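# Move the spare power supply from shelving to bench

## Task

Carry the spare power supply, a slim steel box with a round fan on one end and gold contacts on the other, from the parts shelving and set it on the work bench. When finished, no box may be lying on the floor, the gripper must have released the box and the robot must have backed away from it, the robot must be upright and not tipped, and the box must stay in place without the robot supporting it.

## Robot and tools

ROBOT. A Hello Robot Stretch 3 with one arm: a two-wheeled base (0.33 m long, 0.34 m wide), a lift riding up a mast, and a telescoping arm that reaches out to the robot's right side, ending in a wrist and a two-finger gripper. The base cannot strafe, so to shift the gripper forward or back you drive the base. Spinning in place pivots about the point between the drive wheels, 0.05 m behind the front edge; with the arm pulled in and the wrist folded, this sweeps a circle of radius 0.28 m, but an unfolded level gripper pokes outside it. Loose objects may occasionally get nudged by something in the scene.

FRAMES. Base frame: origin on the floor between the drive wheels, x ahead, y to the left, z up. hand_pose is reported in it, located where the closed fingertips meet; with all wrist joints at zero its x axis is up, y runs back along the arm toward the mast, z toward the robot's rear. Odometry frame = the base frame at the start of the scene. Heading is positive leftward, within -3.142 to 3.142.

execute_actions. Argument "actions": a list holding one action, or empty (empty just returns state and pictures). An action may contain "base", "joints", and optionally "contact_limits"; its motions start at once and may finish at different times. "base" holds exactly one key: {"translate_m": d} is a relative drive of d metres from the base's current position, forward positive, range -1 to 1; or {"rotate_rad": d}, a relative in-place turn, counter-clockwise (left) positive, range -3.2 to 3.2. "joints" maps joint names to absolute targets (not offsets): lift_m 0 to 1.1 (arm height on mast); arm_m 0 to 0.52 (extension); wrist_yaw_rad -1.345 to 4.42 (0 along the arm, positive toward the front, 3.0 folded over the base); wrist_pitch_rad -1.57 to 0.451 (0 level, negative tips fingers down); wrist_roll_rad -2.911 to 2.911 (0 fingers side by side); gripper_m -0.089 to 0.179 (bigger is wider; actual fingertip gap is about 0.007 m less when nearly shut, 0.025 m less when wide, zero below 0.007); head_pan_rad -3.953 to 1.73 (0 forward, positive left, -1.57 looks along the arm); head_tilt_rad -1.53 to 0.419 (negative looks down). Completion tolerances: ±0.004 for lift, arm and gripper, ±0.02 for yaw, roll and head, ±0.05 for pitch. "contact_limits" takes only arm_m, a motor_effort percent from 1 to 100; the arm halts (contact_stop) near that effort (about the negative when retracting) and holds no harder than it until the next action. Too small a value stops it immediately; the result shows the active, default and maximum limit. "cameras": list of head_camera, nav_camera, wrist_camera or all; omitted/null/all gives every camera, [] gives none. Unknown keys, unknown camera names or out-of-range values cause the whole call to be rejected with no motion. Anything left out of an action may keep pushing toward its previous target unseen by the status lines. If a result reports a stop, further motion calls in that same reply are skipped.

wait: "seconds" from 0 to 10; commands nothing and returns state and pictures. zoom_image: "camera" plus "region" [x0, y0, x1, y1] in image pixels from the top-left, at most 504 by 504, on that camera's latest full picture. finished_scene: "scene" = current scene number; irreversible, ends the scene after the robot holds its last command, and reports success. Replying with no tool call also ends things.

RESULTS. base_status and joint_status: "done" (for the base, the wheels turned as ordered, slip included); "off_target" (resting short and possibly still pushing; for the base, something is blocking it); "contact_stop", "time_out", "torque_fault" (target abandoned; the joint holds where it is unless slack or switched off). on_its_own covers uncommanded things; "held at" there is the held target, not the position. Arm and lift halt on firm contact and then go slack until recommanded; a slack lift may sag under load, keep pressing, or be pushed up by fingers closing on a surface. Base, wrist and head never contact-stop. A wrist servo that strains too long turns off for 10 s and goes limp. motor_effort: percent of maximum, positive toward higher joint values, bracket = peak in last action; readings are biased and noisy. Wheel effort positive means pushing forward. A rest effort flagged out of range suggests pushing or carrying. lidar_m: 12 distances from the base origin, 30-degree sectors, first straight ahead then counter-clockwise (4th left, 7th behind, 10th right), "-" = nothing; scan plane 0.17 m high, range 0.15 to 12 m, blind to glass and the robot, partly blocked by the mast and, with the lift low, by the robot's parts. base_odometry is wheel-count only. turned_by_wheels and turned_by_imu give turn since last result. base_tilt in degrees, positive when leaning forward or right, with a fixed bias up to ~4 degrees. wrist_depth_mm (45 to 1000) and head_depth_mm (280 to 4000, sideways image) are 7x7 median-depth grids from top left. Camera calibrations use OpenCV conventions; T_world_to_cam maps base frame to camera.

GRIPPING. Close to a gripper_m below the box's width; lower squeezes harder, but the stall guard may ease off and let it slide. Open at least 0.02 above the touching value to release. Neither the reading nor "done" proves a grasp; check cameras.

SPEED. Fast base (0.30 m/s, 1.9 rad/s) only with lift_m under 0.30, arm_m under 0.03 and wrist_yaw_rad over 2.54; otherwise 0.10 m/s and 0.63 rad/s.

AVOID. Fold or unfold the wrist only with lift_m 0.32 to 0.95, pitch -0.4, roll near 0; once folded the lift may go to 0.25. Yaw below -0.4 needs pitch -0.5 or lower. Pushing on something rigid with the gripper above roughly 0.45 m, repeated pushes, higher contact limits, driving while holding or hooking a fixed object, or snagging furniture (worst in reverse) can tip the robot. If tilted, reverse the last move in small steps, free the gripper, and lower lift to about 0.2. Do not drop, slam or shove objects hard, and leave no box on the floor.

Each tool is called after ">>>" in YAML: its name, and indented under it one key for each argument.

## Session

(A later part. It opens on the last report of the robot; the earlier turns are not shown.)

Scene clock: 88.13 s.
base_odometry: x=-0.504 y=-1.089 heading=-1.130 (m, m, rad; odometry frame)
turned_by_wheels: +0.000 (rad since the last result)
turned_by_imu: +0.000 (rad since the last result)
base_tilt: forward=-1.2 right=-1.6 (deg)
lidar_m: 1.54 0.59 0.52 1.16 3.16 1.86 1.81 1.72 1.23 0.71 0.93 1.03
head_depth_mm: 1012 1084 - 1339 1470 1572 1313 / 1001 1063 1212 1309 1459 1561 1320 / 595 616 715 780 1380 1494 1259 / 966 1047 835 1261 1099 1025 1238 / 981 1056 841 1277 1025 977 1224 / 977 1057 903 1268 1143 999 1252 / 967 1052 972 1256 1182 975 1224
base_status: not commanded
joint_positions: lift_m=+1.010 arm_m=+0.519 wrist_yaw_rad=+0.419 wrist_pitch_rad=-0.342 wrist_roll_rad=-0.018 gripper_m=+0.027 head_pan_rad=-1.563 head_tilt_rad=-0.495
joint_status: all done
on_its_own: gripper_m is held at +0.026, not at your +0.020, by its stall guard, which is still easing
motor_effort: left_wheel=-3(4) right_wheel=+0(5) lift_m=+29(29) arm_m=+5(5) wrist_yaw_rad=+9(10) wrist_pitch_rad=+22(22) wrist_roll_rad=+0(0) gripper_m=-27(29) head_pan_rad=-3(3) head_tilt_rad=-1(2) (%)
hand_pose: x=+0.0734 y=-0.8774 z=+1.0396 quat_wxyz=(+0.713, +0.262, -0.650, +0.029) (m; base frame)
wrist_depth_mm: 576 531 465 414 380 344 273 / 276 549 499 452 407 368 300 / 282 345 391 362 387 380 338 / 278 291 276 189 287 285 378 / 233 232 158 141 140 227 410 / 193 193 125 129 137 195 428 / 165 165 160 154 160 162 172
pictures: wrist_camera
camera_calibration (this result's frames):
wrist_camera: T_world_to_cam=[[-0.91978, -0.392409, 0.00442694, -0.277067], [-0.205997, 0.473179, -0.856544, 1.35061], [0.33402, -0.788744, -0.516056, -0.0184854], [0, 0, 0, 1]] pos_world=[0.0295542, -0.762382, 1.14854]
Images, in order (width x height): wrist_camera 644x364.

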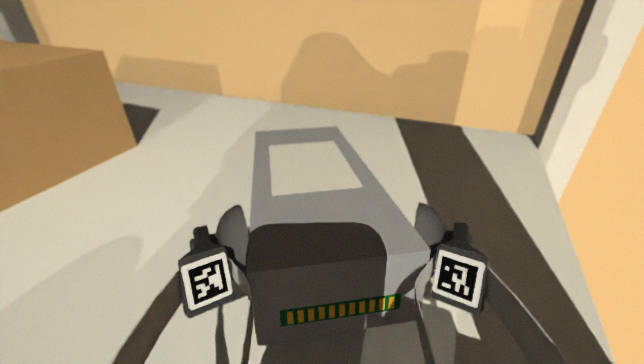

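>>> execute_actions:
  actions:
    - {"base":{"translate_m":0.02},"joints":{"lift_m":0.985,"arm_m":0.44}}
  cameras: []

>>> execute_actions:
  actions:
    - {"joints":{"gripper_m":0.14}}
  cameras: []

>>> execute_actions:
  actions:
    - {"base":{"translate_m":0.025},"joints":{"arm_m":0.485}}
  cameras: ["wrist_camera"]

>>> execute_actions:
  actions:
    - {"joints":{"gripper_m":0.03,"lift_m":0.978}}
  cameras: []

>>> execute_actions:
  actions:
    - {"joints":{"lift_m":1.03}}
  cameras: ["wrist_camera"]

Scene clock: 96.57 s.
base_odometry: x=-0.496 y=-1.108 heading=-1.130 (m, m, rad; odometry frame)
turned_by_wheels: +0.000 (rad since the last result)
turned_by_imu: -0.001 (rad since the last result)
base_tilt: forward=-1.2 right=-1.5 (deg)
lidar_m: 1.52 0.59 0.51 1.09 3.21 1.88 1.83 1.72 1.24 0.72 0.92 1.02
head_depth_mm: 1007 1100 - 1360 1494 1577 1311 / 1000 1083 - 1308 1459 1553 1315 / 594 630 719 787 886 1025 1229 / 980 1057 - 1287 1059 1024 1244 / 981 1063 835 1273 1021 969 1216 / 978 1061 1009 1264 1181 1000 1243 / 968 1045 973 1259 1181 970 1218
base_status: done
joint_positions: lift_m=+0.985 arm_m=+0.441 wrist_yaw_rad=+0.421 wrist_pitch_rad=-0.331 wrist_roll_rad=-0.018 gripper_m=+0.042 head_pan_rad=-1.563 head_tilt_rad=-0.495
joint_status: all done
on_its_own: gripper_m is held at +0.041, not at your +0.020, by its stall guard, which is not easing now
motor_effort: left_wheel=-2(7) right_wheel=+1(13) lift_m=+21(28) arm_m=-4(5) wrist_yaw_rad=+8(16) wrist_pitch_rad=+16(23) wrist_roll_rad=+0(0) gripper_m=-20(22) head_pan_rad=-3(3) head_tilt_rad=-2(1) (%)
hand_pose: x=+0.0744 y=-0.7996 z=+1.0178 quat_wxyz=(+0.713, +0.259, -0.651, +0.034) (m; base frame)
wrist_depth_mm: 322 338 553 495 437 405 336 / 258 319 537 505 472 429 366 / 276 318 344 238 337 335 406 / 257 255 242 175 237 249 275 / 202 201 152 139 139 197 197 / 167 166 130 132 138 169 163 / 142 142 141 141 140 140 139
pictures: none
No camera images: the call's "cameras" was empty. Leave "cameras" out to get every camera's image.

Scene clock: 98.03 s.
base_odometry: x=-0.496 y=-1.108 heading=-1.130 (m, m, rad; odometry frame)
turned_by_wheels: +0.000 (rad since the last result)
turned_by_imu: +0.000 (rad since the last result)
base_tilt: forward=-1.1 right=-1.6 (deg)
lidar_m: 1.52 0.59 0.51 1.09 3.20 1.88 1.82 1.72 1.23 0.71 0.92 1.01
head_depth_mm: 1009 1100 - 1356 1482 1575 1314 / 1003 1081 - 1310 1460 1565 1313 / 596 630 717 785 883 1027 1230 / 982 1057 - 1279 1062 1026 1242 / 979 1070 961 1271 1028 970 1225 / 976 1057 1009 1268 1178 1005 1247 / 973 1046 971 1255 1181 973 1214
base_status: not commanded
joint_positions: lift_m=+0.985 arm_m=+0.440 wrist_yaw_rad=+0.428 wrist_pitch_rad=-0.322 wrist_roll_rad=-0.018 gripper_m=+0.140 head_pan_rad=-1.563 head_tilt_rad=-0.495
joint_status: all done
motor_effort: left_wheel=-1(2) right_wheel=+0(3) lift_m=+21(21) arm_m=-4(5) wrist_yaw_rad=+2(8) wrist_pitch_rad=+12(16) wrist_roll_rad=+0(0) gripper_m=+0(81) head_pan_rad=-3(3) head_tilt_rad=-2(1) (%)
hand_pose: x=+0.0763 y=-0.7996 z=+1.0197 quat_wxyz=(+0.712, +0.259, -0.651, +0.039) (m; base frame)
wrist_depth_mm: 376 366 564 490 451 405 335 / 259 314 565 504 473 432 367 / 279 311 358 247 350 347 400 / 263 260 262 181 244 254 284 / 208 215 197 143 155 210 200 / 171 - 164 130 139 - 166 / 149 143 141 140 143 143 142
pictures: none
No camera images: the call's "cameras" was empty. Leave "cameras" out to get every camera's image.

Scene clock: 100.23 s.
base_odometry: x=-0.485 y=-1.130 heading=-1.130 (m, m, rad; odometry frame)
turned_by_wheels: +0.000 (rad since the last result)
turned_by_imu: +0.000 (rad since the last result)
base_tilt: forward=-1.2 right=-1.5 (deg)
lidar_m: 1.49 0.59 0.50 1.00 3.23 1.90 1.85 1.72 1.24 0.72 0.90 1.00
head_depth_mm: 1008 1098 - 1346 1489 1566 1317 / 603 1061 - 1314 1459 1563 1311 / 964 1012 782 782 914 985 1207 / 987 1058 - 1288 1030 1028 1230 / 980 1062 837 1276 1026 972 1223 / 976 1054 970 1261 1181 1001 1245 / 974 1047 969 1257 1180 972 1212
base_status: done
joint_positions: lift_m=+0.985 arm_m=+0.485 wrist_yaw_rad=+0.428 wrist_pitch_rad=-0.319 wrist_roll_rad=-0.018 gripper_m=+0.140 head_pan_rad=-1.563 head_tilt_rad=-0.495
joint_status: all done
motor_effort: left_wheel=-1(9) right_wheel=-1(15) lift_m=+21(21) arm_m=+3(5) wrist_yaw_rad=+2(13) wrist_pitch_rad=+10(12) wrist_roll_rad=+0(0) gripper_m=+1(3) head_pan_rad=-3(4) head_tilt_rad=-2(1) (%)
hand_pose: x=+0.0765 y=-0.8441 z=+1.0206 quat_wxyz=(+0.712, +0.258, -0.652, +0.041) (m; base frame)
wrist_depth_mm: 572 545 512 452 408 370 340 / 233 289 523 479 431 396 355 / 239 300 358 358 354 350 326 / 245 264 249 183 257 256 255 / 208 215 198 145 188 212 202 / 171 - 159 119 123 - 167 / 150 143 108 101 101 143 142
pictures: wrist_camera
camera_calibration (this result's frames):
wrist_camera: T_world_to_cam=[[-0.91602, -0.401111, 0.00413179, -0.268426], [-0.202146, 0.452696, -0.868449, 1.31378], [0.346474, -0.796351, -0.495762, -0.0311328], [0, 0, 0, 1]] pos_world=[0.0304794, -0.727206, 1.12663]
Images, in order (width x height): wrist_camera 644x364.

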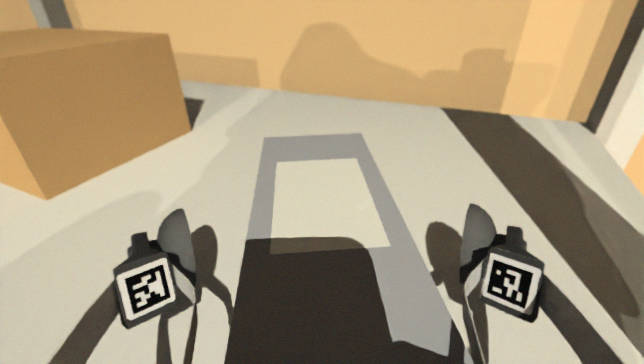

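Scene clock: 102.37 s.
base_odometry: x=-0.485 y=-1.130 heading=-1.130 (m, m, rad; odometry frame)
turned_by_wheels: +0.000 (rad since the last result)
turned_by_imu: +0.000 (rad since the last result)
base_tilt: forward=-1.2 right=-1.5 (deg)
lidar_m: 1.49 0.59 0.50 1.00 3.23 1.90 1.85 1.71 1.23 0.72 0.90 1.00
head_depth_mm: 1010 1096 1160 - 1488 1565 1318 / 603 1067 - 1313 1457 1562 1316 / 964 1016 783 782 912 991 1214 / 992 1058 - 1279 1026 1029 1230 / 984 1064 840 1274 1028 966 1223 / 973 1058 969 1270 1181 999 1246 / 968 1051 972 1248 1180 975 1215
base_status: not commanded
joint_positions: lift_m=+0.978 arm_m=+0.485 wrist_yaw_rad=+0.428 wrist_pitch_rad=-0.253 wrist_roll_rad=-0.029 gripper_m=+0.034 head_pan_rad=-1.563 head_tilt_rad=-0.496
joint_status: all done
on_its_own: wrist_pitch_rad is at rest, and its effort (-24) is outside its rest range (-20 to +32)
motor_effort: left_wheel=-2(7) right_wheel=+0(12) lift_m=+15(21) arm_m=+2(3) wrist_yaw_rad=+2(13) wrist_pitch_rad=-24(35) wrist_roll_rad=+6(7) gripper_m=-21(100) head_pan_rad=-4(3) head_tilt_rad=-2(1) (%)
hand_pose: x=+0.0790 y=-0.8500 z=+1.0296 quat_wxyz=(+0.714, +0.235, -0.656, +0.065) (m; base frame)
wrist_depth_mm: 626 569 509 448 409 369 337 / 248 299 549 475 429 387 353 / 238 295 442 440 438 404 342 / 245 282 300 213 299 301 318 / 227 227 179 161 169 227 226 / 185 185 131 130 127 187 184 / 155 154 144 109 108 153 153
pictures: none
No camera images: the call's "cameras" was empty. Leave "cameras" out to get every camera's image.

Scene clock: 103.67 s.
base_odometry: x=-0.485 y=-1.130 heading=-1.130 (m, m, rad; odometry frame)
turned_by_wheels: +0.000 (rad since the last result)
turned_by_imu: +0.000 (rad since the last result)
base_tilt: forward=-1.2 right=-1.6 (deg)
lidar_m: 1.49 0.59 0.50 1.00 3.26 1.90 1.85 1.71 1.23 0.72 0.90 1.00
head_depth_mm: 1008 1072 1229 1330 1470 1573 1306 / 602 - 1190 1311 1456 1567 1308 / 961 - 806 785 912 994 1214 / 990 - 832 1292 1030 1026 1231 / 987 1056 778 1279 1026 970 1223 / 976 1057 966 1269 1183 1002 1246 / 967 1043 969 1252 1184 972 1212
base_status: not commanded
joint_positions: lift_m=+1.030 arm_m=+0.485 wrist_yaw_rad=+0.429 wrist_pitch_rad=-0.372 wrist_roll_rad=-0.025 gripper_m=+0.037 head_pan_rad=-1.563 head_tilt_rad=-0.496
joint_status: all done
on_its_own: gripper_m is held at +0.036, not at your +0.030, by its stall guard, which is not easing now; wrist_pitch_rad is at rest, and its effort (+38) is outside its rest range (-20 to +32)
motor_effort: left_wheel=-1(0) right_wheel=-1(5) lift_m=+28(30) arm_m=+2(2) wrist_yaw_rad=+2(3) wrist_pitch_rad=+38(39) wrist_roll_rad=+4(5) gripper_m=-18(21) head_pan_rad=-3(3) head_tilt_rad=-1(1) (%)
hand_pose: x=+0.0741 y=-0.8389 z=+1.0526 quat_wxyz=(+0.715, +0.276, -0.642, +0.023) (m; base frame)
wrist_depth_mm: 601 572 512 452 411 370 340 / 249 298 541 492 443 400 350 / 241 302 403 394 397 396 352 / 254 292 305 227 303 300 334 / 247 246 242 165 212 243 244 / 208 206 131 132 131 208 204 / 178 178 169 109 110 176 176
pictures: wrist_camera
camera_calibration (this result's frames):
wrist_camera: T_world_to_cam=[[-0.914728, -0.403903, 0.0115954, -0.278979], [-0.227769, 0.491706, -0.840444, 1.34386], [0.333757, -0.771419, -0.541774, 0.0599611], [0, 0, 0, 1]] pos_world=[0.0308889, -0.727211, 1.16516]
Images, in order (width x height): wrist_camera 644x364.

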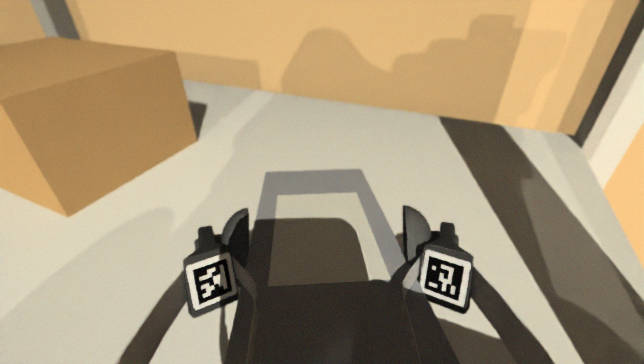

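>>> execute_actions:
  actions:
    - {"joints":{"lift_m":1.06,"arm_m":0.0}}
  cameras: []

>>> execute_actions:
  actions:
    - {"base":{"translate_m":-0.7},"joints":{"wrist_pitch_rad":-0.7,"head_pan_rad":-0.4}}
  cameras: ["wrist_camera"]

>>> execute_actions:
  actions:
    - {"base":{"rotate_rad":1.57}}
  cameras: []

>>> execute_actions:
  actions:
    - {"base":{"translate_m":1}}
  cameras: []

>>> execute_actions:
  actions:
    - {"base":{"translate_m":1}}

Scene clock: 116.27 s.
base_odometry: x=-0.485 y=-1.130 heading=-1.130 (m, m, rad; odometry frame)
turned_by_wheels: +0.000 (rad since the last result)
turned_by_imu: -0.001 (rad since the last result)
base_tilt: forward=-1.3 right=-1.6 (deg)
lidar_m: 1.50 0.59 0.50 1.00 3.23 1.90 1.86 1.71 1.23 0.72 0.90 1.00
head_depth_mm: 1010 1097 - - - - - / 603 1061 - - - - - / 965 1033 - - - - - / 986 1072 1114 - - - 1187 / 985 1064 1035 - - - 1222 / 974 1058 967 - 365 944 1246 / 969 1047 972 1252 1000 973 1215
base_status: not commanded
joint_positions: lift_m=+1.060 arm_m=+0.000 wrist_yaw_rad=+0.430 wrist_pitch_rad=-0.383 wrist_roll_rad=-0.024 gripper_m=+0.037 head_pan_rad=-1.563 head_tilt_rad=-0.496
joint_status: all done
on_its_own: gripper_m is held at +0.036, not at your +0.030, by its stall guard, which is not easing now; wrist_pitch_rad is at rest, and its effort (+43) is outside its rest range (-20 to +32)
motor_effort: left_wheel=-1(0) right_wheel=+0(1) lift_m=+29(31) arm_m=-4(5) wrist_yaw_rad=+0(2) wrist_pitch_rad=+43(43) wrist_roll_rad=+3(3) gripper_m=-17(19) head_pan_rad=-2(3) head_tilt_rad=-1(1) (%)
hand_pose: x=+0.0739 y=-0.3533 z=+1.0803 quat_wxyz=(+0.715, +0.279, -0.641, +0.020) (m; base frame)
wrist_depth_mm: - - 796 736 828 770 682 / - 711 672 641 667 665 386 / - - - - 508 457 429 / - - - - - 936 824 / - - 936 188 816 - 925 / - - 131 130 130 - - / - - 110 99 99 731 -
pictures: none
No camera images: the call's "cameras" was empty. Leave "cameras" out to get every camera's image.

Scene clock: 124.37 s.
base_odometry: x=-0.783 y=-0.497 heading=-1.130 (m, m, rad; odometry frame)
turned_by_wheels: +0.000 (rad since the last result)
turned_by_imu: -0.007 (rad since the last result)
base_tilt: forward=-1.2 right=-1.5 (deg)
lidar_m: 1.69 1.06 1.35 2.82 2.27 1.17 1.30 1.61 1.25 1.20 0.90 1.44
head_depth_mm: 1415 1430 1101 1549 1161 1401 1256 / 1556 1298 1749 1550 1655 1502 1316 / 1830 1844 2094 1558 1774 1588 1319 / 1982 2084 2346 2407 1848 1578 1318 / 1995 2158 2343 2468 1990 1583 1328 / 1910 2064 2209 2381 1987 1591 1337 / 1836 1956 2108 2290 2002 1597 1328
base_status: done
joint_positions: lift_m=+1.060 arm_m=+0.000 wrist_yaw_rad=+0.430 wrist_pitch_rad=-0.757 wrist_roll_rad=-0.024 gripper_m=+0.037 head_pan_rad=-0.407 head_tilt_rad=-0.496
joint_status: wrist_pitch_rad off_target (ended at -0.757, target -0.700); the others done
on_its_own: gripper_m is held at +0.036, not at your +0.030, by its stall guard, which is not easing now
motor_effort: left_wheel=+0(5) right_wheel=+0(6) lift_m=+29(29) arm_m=-3(4) wrist_yaw_rad=+0(1) wrist_pitch_rad=+30(43) wrist_roll_rad=+3(3) gripper_m=-18(18) head_pan_rad=+3(30) head_tilt_rad=-2(1) (%)
hand_pose: x=+0.0492 y=-0.2997 z=+1.0048 quat_wxyz=(+0.705, +0.397, -0.578, -0.111) (m; base frame)
wrist_depth_mm: - - - - 967 879 784 / - 968 963 - - 982 899 / - - - - - - - / - - - - - - - / - - - 187 - - - / - - 130 130 130 - - / - - 110 100 99 - -
pictures: wrist_camera
camera_calibration (this result's frames):
wrist_camera: T_world_to_cam=[[-0.912544, -0.408724, 0.0144566, -0.0877857], [-0.341738, 0.742616, -0.575966, 0.847965], [0.224675, -0.530534, -0.817346, 0.812797], [0, 0, 0, 1]] pos_world=[0.0270585, -0.234376, 1.154]
Images, in order (width x height): wrist_camera 644x364.

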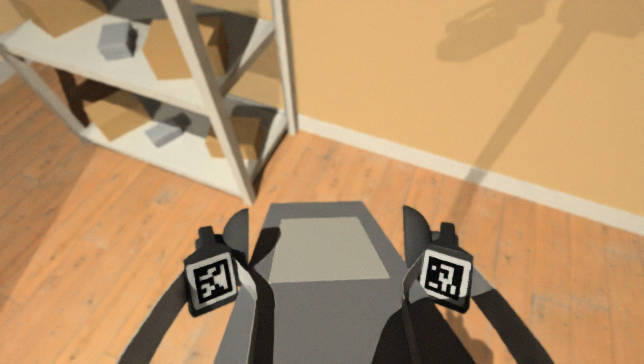

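Scene clock: 127.80 s.
base_odometry: x=-0.783 y=-0.497 heading=+0.440 (m, m, rad; odometry frame)
turned_by_wheels: +1.570 (rad since the last result)
turned_by_imu: +1.572 (rad since the last result)
base_tilt: forward=-1.2 right=-1.6 (deg)
lidar_m: 2.83 2.27 1.17 1.30 1.60 1.25 1.20 0.90 1.44 1.70 1.05 1.35
head_depth_mm: 1156 1223 1295 1379 1475 1517 1315 / 1301 1388 1484 1580 1724 1567 1310 / 3346 3297 3470 2300 1899 1577 1318 / 3353 3576 3786 2620 1991 1586 1324 / 3236 3349 3691 2646 1992 1592 1323 / 3069 3185 3535 2647 1991 1585 1325 / 2925 3096 3302 2658 1993 1594 1323
base_status: done
joint_positions: lift_m=+1.060 arm_m=+0.000 wrist_yaw_rad=+0.430 wrist_pitch_rad=-0.757 wrist_roll_rad=-0.024 gripper_m=+0.037 head_pan_rad=-0.407 head_tilt_rad=-0.496
joint_status: not commanded
on_its_own: gripper_m is held at +0.036, not at your +0.030, by its stall guard, which is not easing now
motor_effort: left_wheel=-2(5) right_wheel=+1(7) lift_m=+29(29) arm_m=-3(3) wrist_yaw_rad=+1(0) wrist_pitch_rad=+30(30) wrist_roll_rad=+3(3) gripper_m=-18(18) head_pan_rad=+3(3) head_tilt_rad=-2(1) (%)
hand_pose: x=+0.0492 y=-0.2997 z=+1.0048 quat_wxyz=(+0.705, +0.397, -0.578, -0.111) (m; base frame)
wrist_depth_mm: - - 956 - - - - / - - - - - - - / - - - - - - - / - - - - - - - / - - - 187 - - - / - - 131 130 130 - - / - - 110 100 100 - -
pictures: none
No camera images: the call's "cameras" was empty. Leave "cameras" out to get every camera's image.

Scene clock: 138.90 s.
base_odometry: x=+0.122 y=-0.071 heading=+0.440 (m, m, rad; odometry frame)
turned_by_wheels: +0.000 (rad since the last result)
turned_by_imu: +0.008 (rad since the last result)
base_tilt: forward=-1.2 right=-1.5 (deg)
lidar_m: 2.46 2.25 1.64 1.16 1.19 2.21 2.20 1.80 1.00 0.95 0.99 1.85
head_depth_mm: 2606 2664 2861 2610 1964 1575 1309 / 2656 2868 3155 2624 1971 1582 1317 / 2554 2684 2981 2634 1976 1590 1328 / 2415 2593 2843 2629 1994 1588 1320 / 2320 2457 2115 2652 1974 1580 1322 / 2225 2386 2141 2538 1990 1584 1332 / 2125 2273 2437 2529 1991 1600 1329
base_status: done
joint_positions: lift_m=+1.060 arm_m=+0.000 wrist_yaw_rad=+0.430 wrist_pitch_rad=-0.757 wrist_roll_rad=-0.024 gripper_m=+0.037 head_pan_rad=-0.407 head_tilt_rad=-0.496
joint_status: not commanded
on_its_own: gripper_m is held at +0.036, not at your +0.030, by its stall guard, which is not easing now
motor_effort: left_wheel=-2(3) right_wheel=+1(6) lift_m=+29(29) arm_m=-3(4) wrist_yaw_rad=+0(0) wrist_pitch_rad=+30(30) wrist_roll_rad=+3(3) gripper_m=-18(19) head_pan_rad=+2(2) head_tilt_rad=-2(1) (%)
hand_pose: x=+0.0492 y=-0.2997 z=+1.0048 quat_wxyz=(+0.705, +0.397, -0.578, -0.111) (m; base frame)
wrist_depth_mm: - - - 828 742 647 599 / - - - 953 833 752 661 / - - - - 981 823 737 / - - - - - 979 849 / - - - 186 - - - / - - 130 130 129 - - / - - 110 100 100 - -
pictures: none
No camera images: the call's "cameras" was empty. Leave "cameras" out to get every camera's image.

Scene clock: 150.00 s.
base_odometry: x=+1.027 y=+0.354 heading=+0.439 (m, m, rad; odometry frame)
turned_by_wheels: +0.000 (rad since the last result)
turned_by_imu: +0.008 (rad since the last result)
base_tilt: forward=-1.2 right=-1.6 (deg)
lidar_m: 1.56 1.61 1.64 1.58 1.65 1.66 2.76 1.35 1.10 2.14 2.05 0.94
head_depth_mm: 1709 1881 1623 1202 1961 1568 1316 / 1625 1773 1634 1145 1961 1576 1313 / 1534 1682 1642 1150 1186 1454 1320 / 1467 1590 1653 1306 1912 1584 1315 / 1400 1515 1587 1726 1855 1588 1327 / 1347 1437 1559 1705 1832 1596 1325 / 1285 1378 1487 1607 1755 1592 1328
base_status: done
joint_positions: lift_m=+1.060 arm_m=+0.000 wrist_yaw_rad=+0.430 wrist_pitch_rad=-0.757 wrist_roll_rad=-0.024 gripper_m=+0.037 head_pan_rad=-0.407 head_tilt_rad=-0.496
joint_status: not commanded
on_its_own: gripper_m is held at +0.036, not at your +0.030, by its stall guard, which is not easing now
motor_effort: left_wheel=-3(3) right_wheel=+1(7) lift_m=+29(29) arm_m=-3(3) wrist_yaw_rad=+1(0) wrist_pitch_rad=+30(29) wrist_roll_rad=+3(3) gripper_m=-18(19) head_pan_rad=+2(2) head_tilt_rad=-1(2) (%)
hand_pose: x=+0.0492 y=-0.2997 z=+1.0048 quat_wxyz=(+0.705, +0.397, -0.578, -0.111) (m; base frame)
wrist_depth_mm: 695 836 - - - - - / 738 - - - - - - / - - - - - - - / - - - - - - - / - - - 186 - - - / - - 131 130 130 - - / - - 110 100 99 - -
pictures: head_camera (sideways: a quarter turn clockwise sets it upright), nav_camera (sideways: a quarter turn counterclockwise sets it upright), wrist_camera
camera_calibration (this result's frames):
head_camera: T_world_to_cam=[[-0.434123, 0.219232, -0.873771, 1.16286], [0.449022, 0.89352, 0.00109599, -0.00594228], [0.780972, -0.391866, -0.486337, 0.583004], [0, 0, 0, 1]] pos_world=[0.0521844, -0.021168, 1.29962]
nav_camera: T_world_to_cam=[[0.434802, -0.180915, 0.882166, -1.11265], [-0.376497, -0.926407, -0.0044204, 0.0647444], [0.818045, -0.330211, -0.470918, 0.562314], [0, 0, 0, 1]] pos_world=[0.0481609, 0.0443664, 1.24663]
wrist_camera: T_world_to_cam=[[-0.912559, -0.40869, 0.0144186, -0.0877405], [-0.341691, 0.742638, -0.575966, 0.847976], [0.224684, -0.53053, -0.817347, 0.812794], [0, 0, 0, 1]] pos_world=[0.0270556, -0.234386, 1.154]
Images, in order (width x height): head_camera 896x504, nav_camera 672x504, wrist_camera 644x364.

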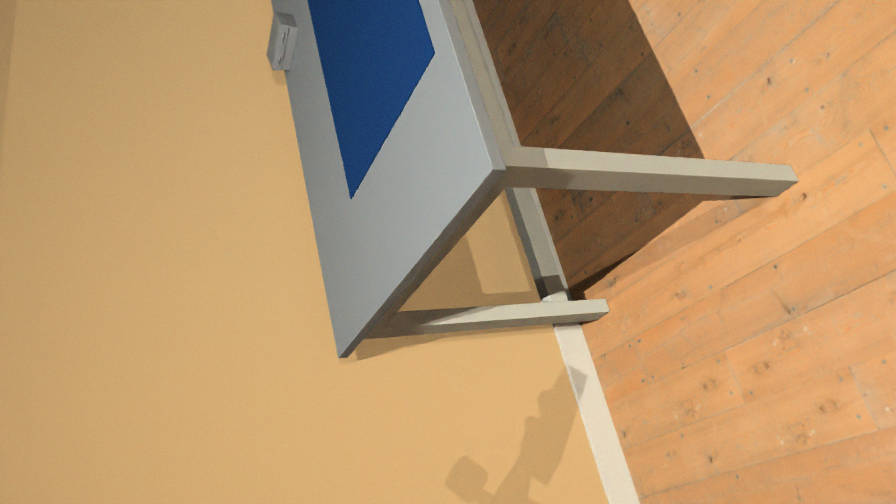

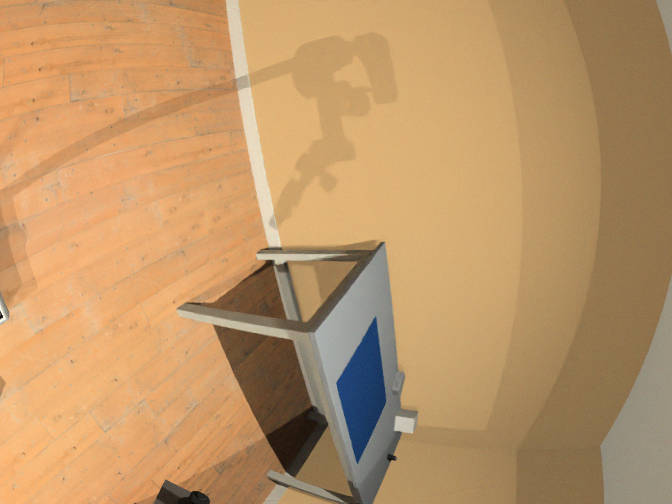

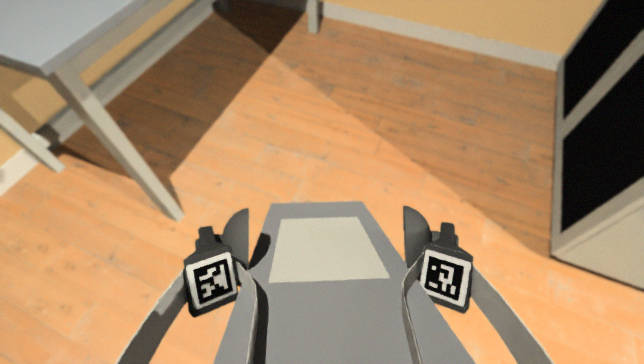

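>>> execute_actions:
  actions:
    - {"base":{"translate_m":1},"joints":{"arm_m":0.45,"lift_m":0.95,"head_pan_rad":-1.5,"head_tilt_rad":-0.6}}
  cameras: []

>>> execute_actions:
  actions:
    - {"joints":{"wrist_pitch_rad":-0.3,"lift_m":0.83}}

Scene clock: 168.27 s.
base_odometry: x=+1.932 y=+0.779 heading=+0.439 (m, m, rad; odometry frame)
turned_by_wheels: +0.000 (rad since the last result)
turned_by_imu: +0.003 (rad since the last result)
base_tilt: forward=-1.3 right=-1.5 (deg)
lidar_m: 0.56 0.58 0.79 1.57 1.63 2.26 3.74 1.83 0.55 1.76 0.66 0.58
head_depth_mm: 1807 1997 - 2046 728 811 1218 / 1823 1943 1205 925 733 832 984 / 1823 1958 1148 925 732 1388 1245 / 1813 1913 - 851 736 1400 1244 / 1826 1934 1277 894 737 1395 1248 / 1821 1890 1281 933 736 1394 1249 / 1660 1597 1290 942 738 1271 1223
base_status: done
joint_positions: lift_m=+0.950 arm_m=+0.450 wrist_yaw_rad=+0.430 wrist_pitch_rad=-0.757 wrist_roll_rad=-0.022 gripper_m=+0.037 head_pan_rad=-1.493 head_tilt_rad=-0.593
joint_status: all done
on_its_own: gripper_m is held at +0.036, not at your +0.030, by its stall guard, which is not easing now
motor_effort: left_wheel=-2(2) right_wheel=+1(6) lift_m=+24(26) arm_m=+3(4) wrist_yaw_rad=+1(0) wrist_pitch_rad=+30(29) wrist_roll_rad=+2(3) gripper_m=-19(18) head_pan_rad=-2(31) head_tilt_rad=-2(7) (%)
hand_pose: x=+0.0491 y=-0.7489 z=+0.8951 quat_wxyz=(+0.704, +0.397, -0.578, -0.111) (m; base frame)
wrist_depth_mm: 467 496 493 496 496 495 491 / 437 434 432 429 430 423 424 / 378 378 379 373 374 374 373 / 339 338 334 333 332 333 332 / 307 305 302 187 304 302 300 / 277 276 131 130 130 276 276 / 256 256 111 100 100 251 250
pictures: none
No camera images: the call's "cameras" was empty. Leave "cameras" out to get every camera's image.

Scene clock: 170.20 s.
base_odometry: x=+1.932 y=+0.779 heading=+0.439 (m, m, rad; odometry frame)
turned_by_wheels: +0.000 (rad since the last result)
turned_by_imu: +0.000 (rad since the last result)
base_tilt: forward=-1.2 right=-1.6 (deg)
lidar_m: 0.56 0.58 0.79 1.57 1.64 2.26 3.74 1.83 0.55 1.77 0.66 0.58
head_depth_mm: 1814 1993 2235 2303 - 790 1203 / 1810 2009 2169 863 733 832 988 / 1815 1934 1412 862 734 1389 1242 / 1830 1919 1351 865 733 1395 1241 / 1826 1921 1281 898 735 1404 1250 / 1829 1884 1282 931 737 1390 1248 / 1673 1605 1291 939 737 1271 1225
base_status: not commanded
joint_positions: lift_m=+0.830 arm_m=+0.450 wrist_yaw_rad=+0.430 wrist_pitch_rad=-0.382 wrist_roll_rad=-0.022 gripper_m=+0.037 head_pan_rad=-1.493 head_tilt_rad=-0.593
joint_status: wrist_pitch_rad off_target (ended at -0.382, target -0.300); the others done
on_its_own: gripper_m is held at +0.036, not at your +0.030, by its stall guard, which is not easing now; wrist_pitch_rad is at rest, and its effort (+43) is outside its rest range (-20 to +32)
motor_effort: left_wheel=-2(2) right_wheel=+1(1) lift_m=+23(22) arm_m=+3(3) wrist_yaw_rad=+1(1) wrist_pitch_rad=+43(46) wrist_roll_rad=+2(2) gripper_m=-18(19) head_pan_rad=-3(3) head_tilt_rad=-2(2) (%)
hand_pose: x=+0.0738 y=-0.8026 z=+0.8507 quat_wxyz=(+0.714, +0.279, -0.641, +0.020) (m; base frame)
wrist_depth_mm: 440 550 736 971 - - - / 453 572 652 649 644 649 701 / 452 461 455 447 447 447 445 / 349 349 347 345 343 342 341 / 286 284 280 187 280 279 278 / 239 238 131 130 129 234 234 / 207 207 110 100 99 202 201
pictures: head_camera (sideways: a quarter turn clockwise sets it upright), nav_camera (sideways: a quarter turn counterclockwise sets it upright), wrist_camera
camera_calibration (this result's frames):
head_camera: T_world_to_cam=[[-0.0146749, 0.568527, -0.822534, 1.09349], [0.999806, 0.0191583, -0.00459557, -0.00189251], [0.0131456, -0.822442, -0.568698, 0.694845], [0, 0, 0, 1]] pos_world=[0.00880484, -0.050175, 1.29458]
nav_camera: T_world_to_cam=[[0.0489641, -0.552157, 0.832301, -1.04527], [-0.99517, -0.0979572, -0.00644017, 0.0711471], [0.0850859, -0.827966, -0.554286, 0.675256], [0, 0, 0, 1]] pos_world=[0.0645294, -0.0110945, 1.24472]
wrist_camera: T_world_to_cam=[[-0.914777, -0.403855, 0.00912155, -0.260095], [-0.229165, 0.500224, -0.835021, 1.15852], [0.332665, -0.765949, -0.550143, -0.00974234], [0, 0, 0, 1]] pos_world=[0.0308047, -0.692023, 0.964403]
Images, in order (width x height): head_camera 896x504, nav_camera 672x504, wrist_camera 644x364.

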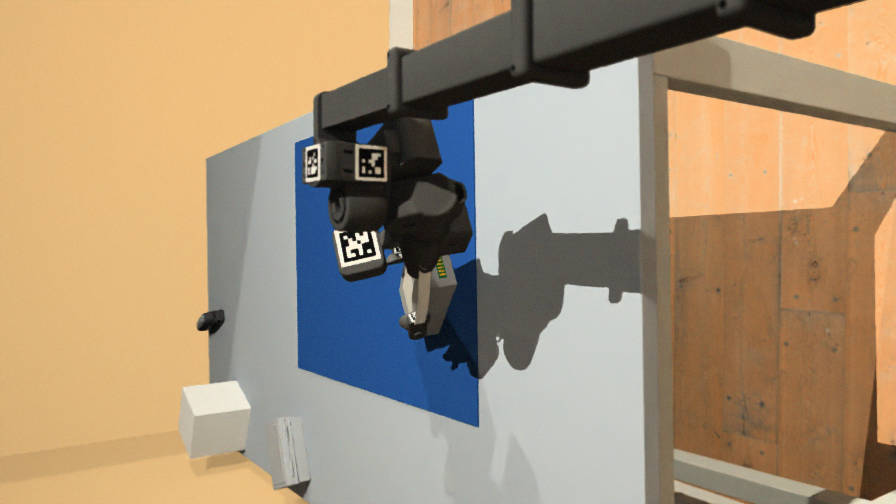

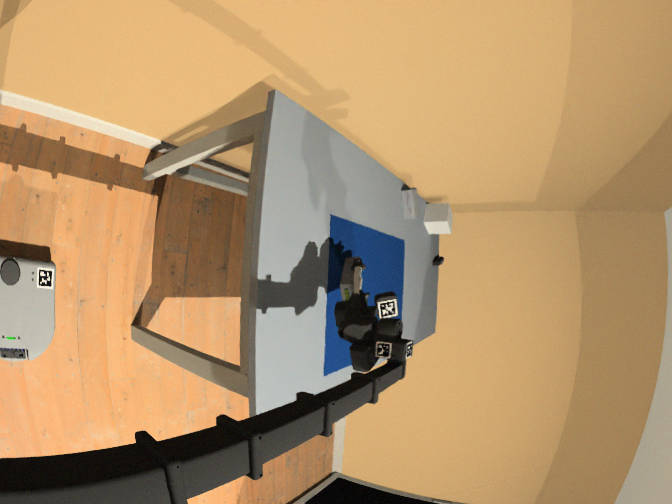

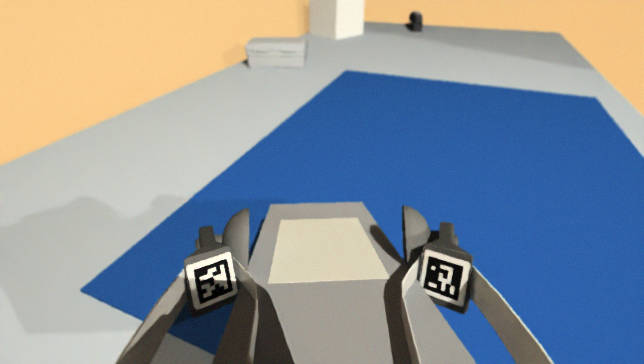

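>>> execute_actions:
  actions:
    - {"joints":{"lift_m":0.76}}
  cameras: ["wrist_camera"]

>>> execute_actions:
  actions:
    - {"joints":{"gripper_m":0.14}}
  cameras: []

>>> execute_actions:
  actions:
    - {"joints":{"lift_m":0.87,"arm_m":0.1}}
  cameras: ["head_camera"]

Scene clock: 175.27 s.
base_odometry: x=+1.932 y=+0.779 heading=+0.439 (m, m, rad; odometry frame)
turned_by_wheels: +0.000 (rad since the last result)
turned_by_imu: -0.001 (rad since the last result)
base_tilt: forward=-1.2 right=-1.6 (deg)
lidar_m: 0.56 0.58 0.79 1.57 1.63 2.26 3.74 1.83 0.55 1.77 0.66 0.58
head_depth_mm: 1816 2026 2215 2233 756 - - / 1830 2000 2117 - 734 1356 990 / 1819 1930 1269 - 735 1398 1247 / 1840 1930 1283 861 736 1396 1248 / 1822 1922 1280 899 737 1405 1254 / 1817 1880 1289 932 737 1395 1252 / 1672 1596 1290 944 740 1275 1227
base_status: not commanded
joint_positions: lift_m=+0.760 arm_m=+0.450 wrist_yaw_rad=+0.432 wrist_pitch_rad=-0.285 wrist_roll_rad=-0.021 gripper_m=+0.037 head_pan_rad=-1.493 head_tilt_rad=-0.593
joint_status: all done
on_its_own: gripper_m is held at +0.036, not at your +0.030, by its stall guard, which is not easing now; wrist_pitch_rad moved +0.098 to your old target -0.300
motor_effort: left_wheel=-6(6) right_wheel=+11(11) lift_m=+14(23) arm_m=+3(3) wrist_yaw_rad=-1(2) wrist_pitch_rad=-7(43) wrist_roll_rad=+2(2) gripper_m=-17(18) head_pan_rad=-3(4) head_tilt_rad=-2(2) (%)
hand_pose: x=+0.0786 y=-0.8118 z=+0.8041 quat_wxyz=(+0.712, +0.248, -0.654, +0.054) (m; base frame)
wrist_depth_mm: 444 551 742 - - - - / 451 567 688 683 722 702 - / 430 424 426 417 411 411 409 / 301 302 293 212 290 290 288 / 233 230 218 162 170 225 225 / 190 186 134 133 132 182 182 / 160 159 135 112 116 155 155
pictures: wrist_camera
camera_calibration (this result's frames):
wrist_camera: T_world_to_cam=[[-0.914307, -0.404969, 0.00652267, -0.257807], [-0.194069, 0.423906, -0.88467, 1.10057], [0.355499, -0.810126, -0.466172, -0.149224], [0, 0, 0, 1]] pos_world=[0.0309214, -0.691831, 0.905759]
Images, in order (width x height): wrist_camera 644x364.

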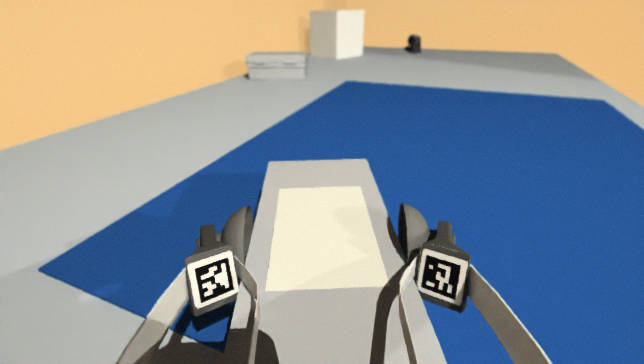

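Scene clock: 176.80 s.
base_odometry: x=+1.932 y=+0.779 heading=+0.439 (m, m, rad; odometry frame)
turned_by_wheels: +0.000 (rad since the last result)
turned_by_imu: +0.000 (rad since the last result)
base_tilt: forward=-1.2 right=-1.6 (deg)
lidar_m: 0.56 0.58 0.79 1.57 1.64 2.26 3.73 1.83 0.55 1.76 0.66 0.58
head_depth_mm: 1826 1988 2216 2212 753 - - / 1815 2004 1503 - 721 1361 990 / 1829 1922 1263 - 735 1396 1243 / 1827 1919 1272 859 735 1395 1245 / 1822 1930 1279 899 736 1398 1249 / 1830 1877 1282 936 739 1398 1250 / 1670 1602 1290 938 740 1271 1216
base_status: not commanded
joint_positions: lift_m=+0.760 arm_m=+0.450 wrist_yaw_rad=+0.432 wrist_pitch_rad=-0.312 wrist_roll_rad=-0.021 gripper_m=+0.140 head_pan_rad=-1.493 head_tilt_rad=-0.593
joint_status: all done
motor_effort: left_wheel=-2(6) right_wheel=+1(11) lift_m=+19(19) arm_m=+3(3) wrist_yaw_rad=-1(2) wrist_pitch_rad=+7(8) wrist_roll_rad=+1(1) gripper_m=+1(83) head_pan_rad=-4(3) head_tilt_rad=-3(3) (%)
hand_pose: x=+0.0774 y=-0.8094 z=+0.7972 quat_wxyz=(+0.713, +0.257, -0.651, +0.045) (m; base frame)
wrist_depth_mm: 441 551 737 951 - - - / 450 538 610 594 585 578 581 / 387 382 376 369 366 361 363 / 275 275 270 190 264 266 262 / 216 222 202 149 200 218 207 / 178 - 132 123 127 - 171 / 155 148 108 104 104 146 146
pictures: none
No camera images: the call's "cameras" was empty. Leave "cameras" out to get every camera's image.

Scene clock: 180.60 s.
base_odometry: x=+1.932 y=+0.779 heading=+0.439 (m, m, rad; odometry frame)
turned_by_wheels: +0.000 (rad since the last result)
turned_by_imu: +0.000 (rad since the last result)
base_tilt: forward=-1.2 right=-1.5 (deg)
lidar_m: 0.56 0.58 0.79 1.57 1.64 2.26 3.74 1.83 0.55 1.77 0.66 0.58
head_depth_mm: 1820 1985 2242 2239 - - 1217 / 1813 1991 2137 923 - - 990 / 1824 1932 1271 929 780 - 1222 / 1831 1928 1279 896 - - 1252 / 1827 1919 1277 898 736 1428 1251 / 1825 1874 1289 933 760 1401 1247 / 1675 1589 1288 939 739 1273 1216
base_status: not commanded
joint_positions: lift_m=+0.870 arm_m=+0.100 wrist_yaw_rad=+0.431 wrist_pitch_rad=-0.314 wrist_roll_rad=-0.021 gripper_m=+0.140 head_pan_rad=-1.493 head_tilt_rad=-0.593
joint_status: all done
motor_effort: left_wheel=-2(2) right_wheel=+0(1) lift_m=+25(27) arm_m=-4(4) wrist_yaw_rad=+0(1) wrist_pitch_rad=+8(7) wrist_roll_rad=+1(2) gripper_m=+0(0) head_pan_rad=-4(3) head_tilt_rad=-2(3) (%)
hand_pose: x=+0.0771 y=-0.4602 z=+0.9065 quat_wxyz=(+0.713, +0.257, -0.651, +0.044) (m; base frame)
wrist_depth_mm: 444 552 761 - - - - / 454 571 803 - - - - / 465 578 665 678 652 662 - / 476 493 488 488 441 488 474 / 421 403 382 382 382 395 378 / 507 - 317 317 314 - 311 / 506 591 913 279 267 265 265
pictures: head_camera (sideways: a quarter turn clockwise sets it upright)
camera_calibration (this result's frames):
head_camera: T_world_to_cam=[[-0.0146759, 0.568562, -0.82251, 1.09346], [0.999806, 0.0191555, -0.00459805, -0.00188929], [0.0131413, -0.822418, -0.568732, 0.69489], [0, 0, 0, 1]] pos_world=[0.00880466, -0.0501747, 1.29458]
Images, in order (width x height): head_camera 896x504.

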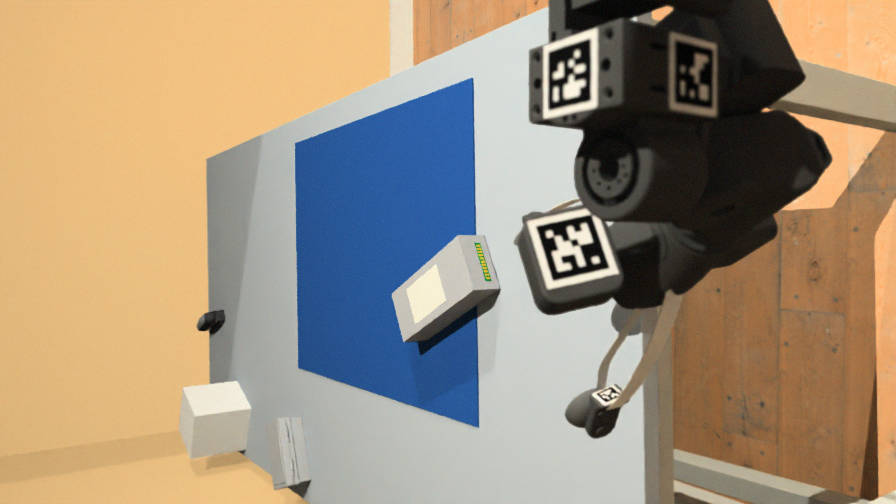

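>>> finished_scene:
  scene: 1

The scene is finished: the task was done.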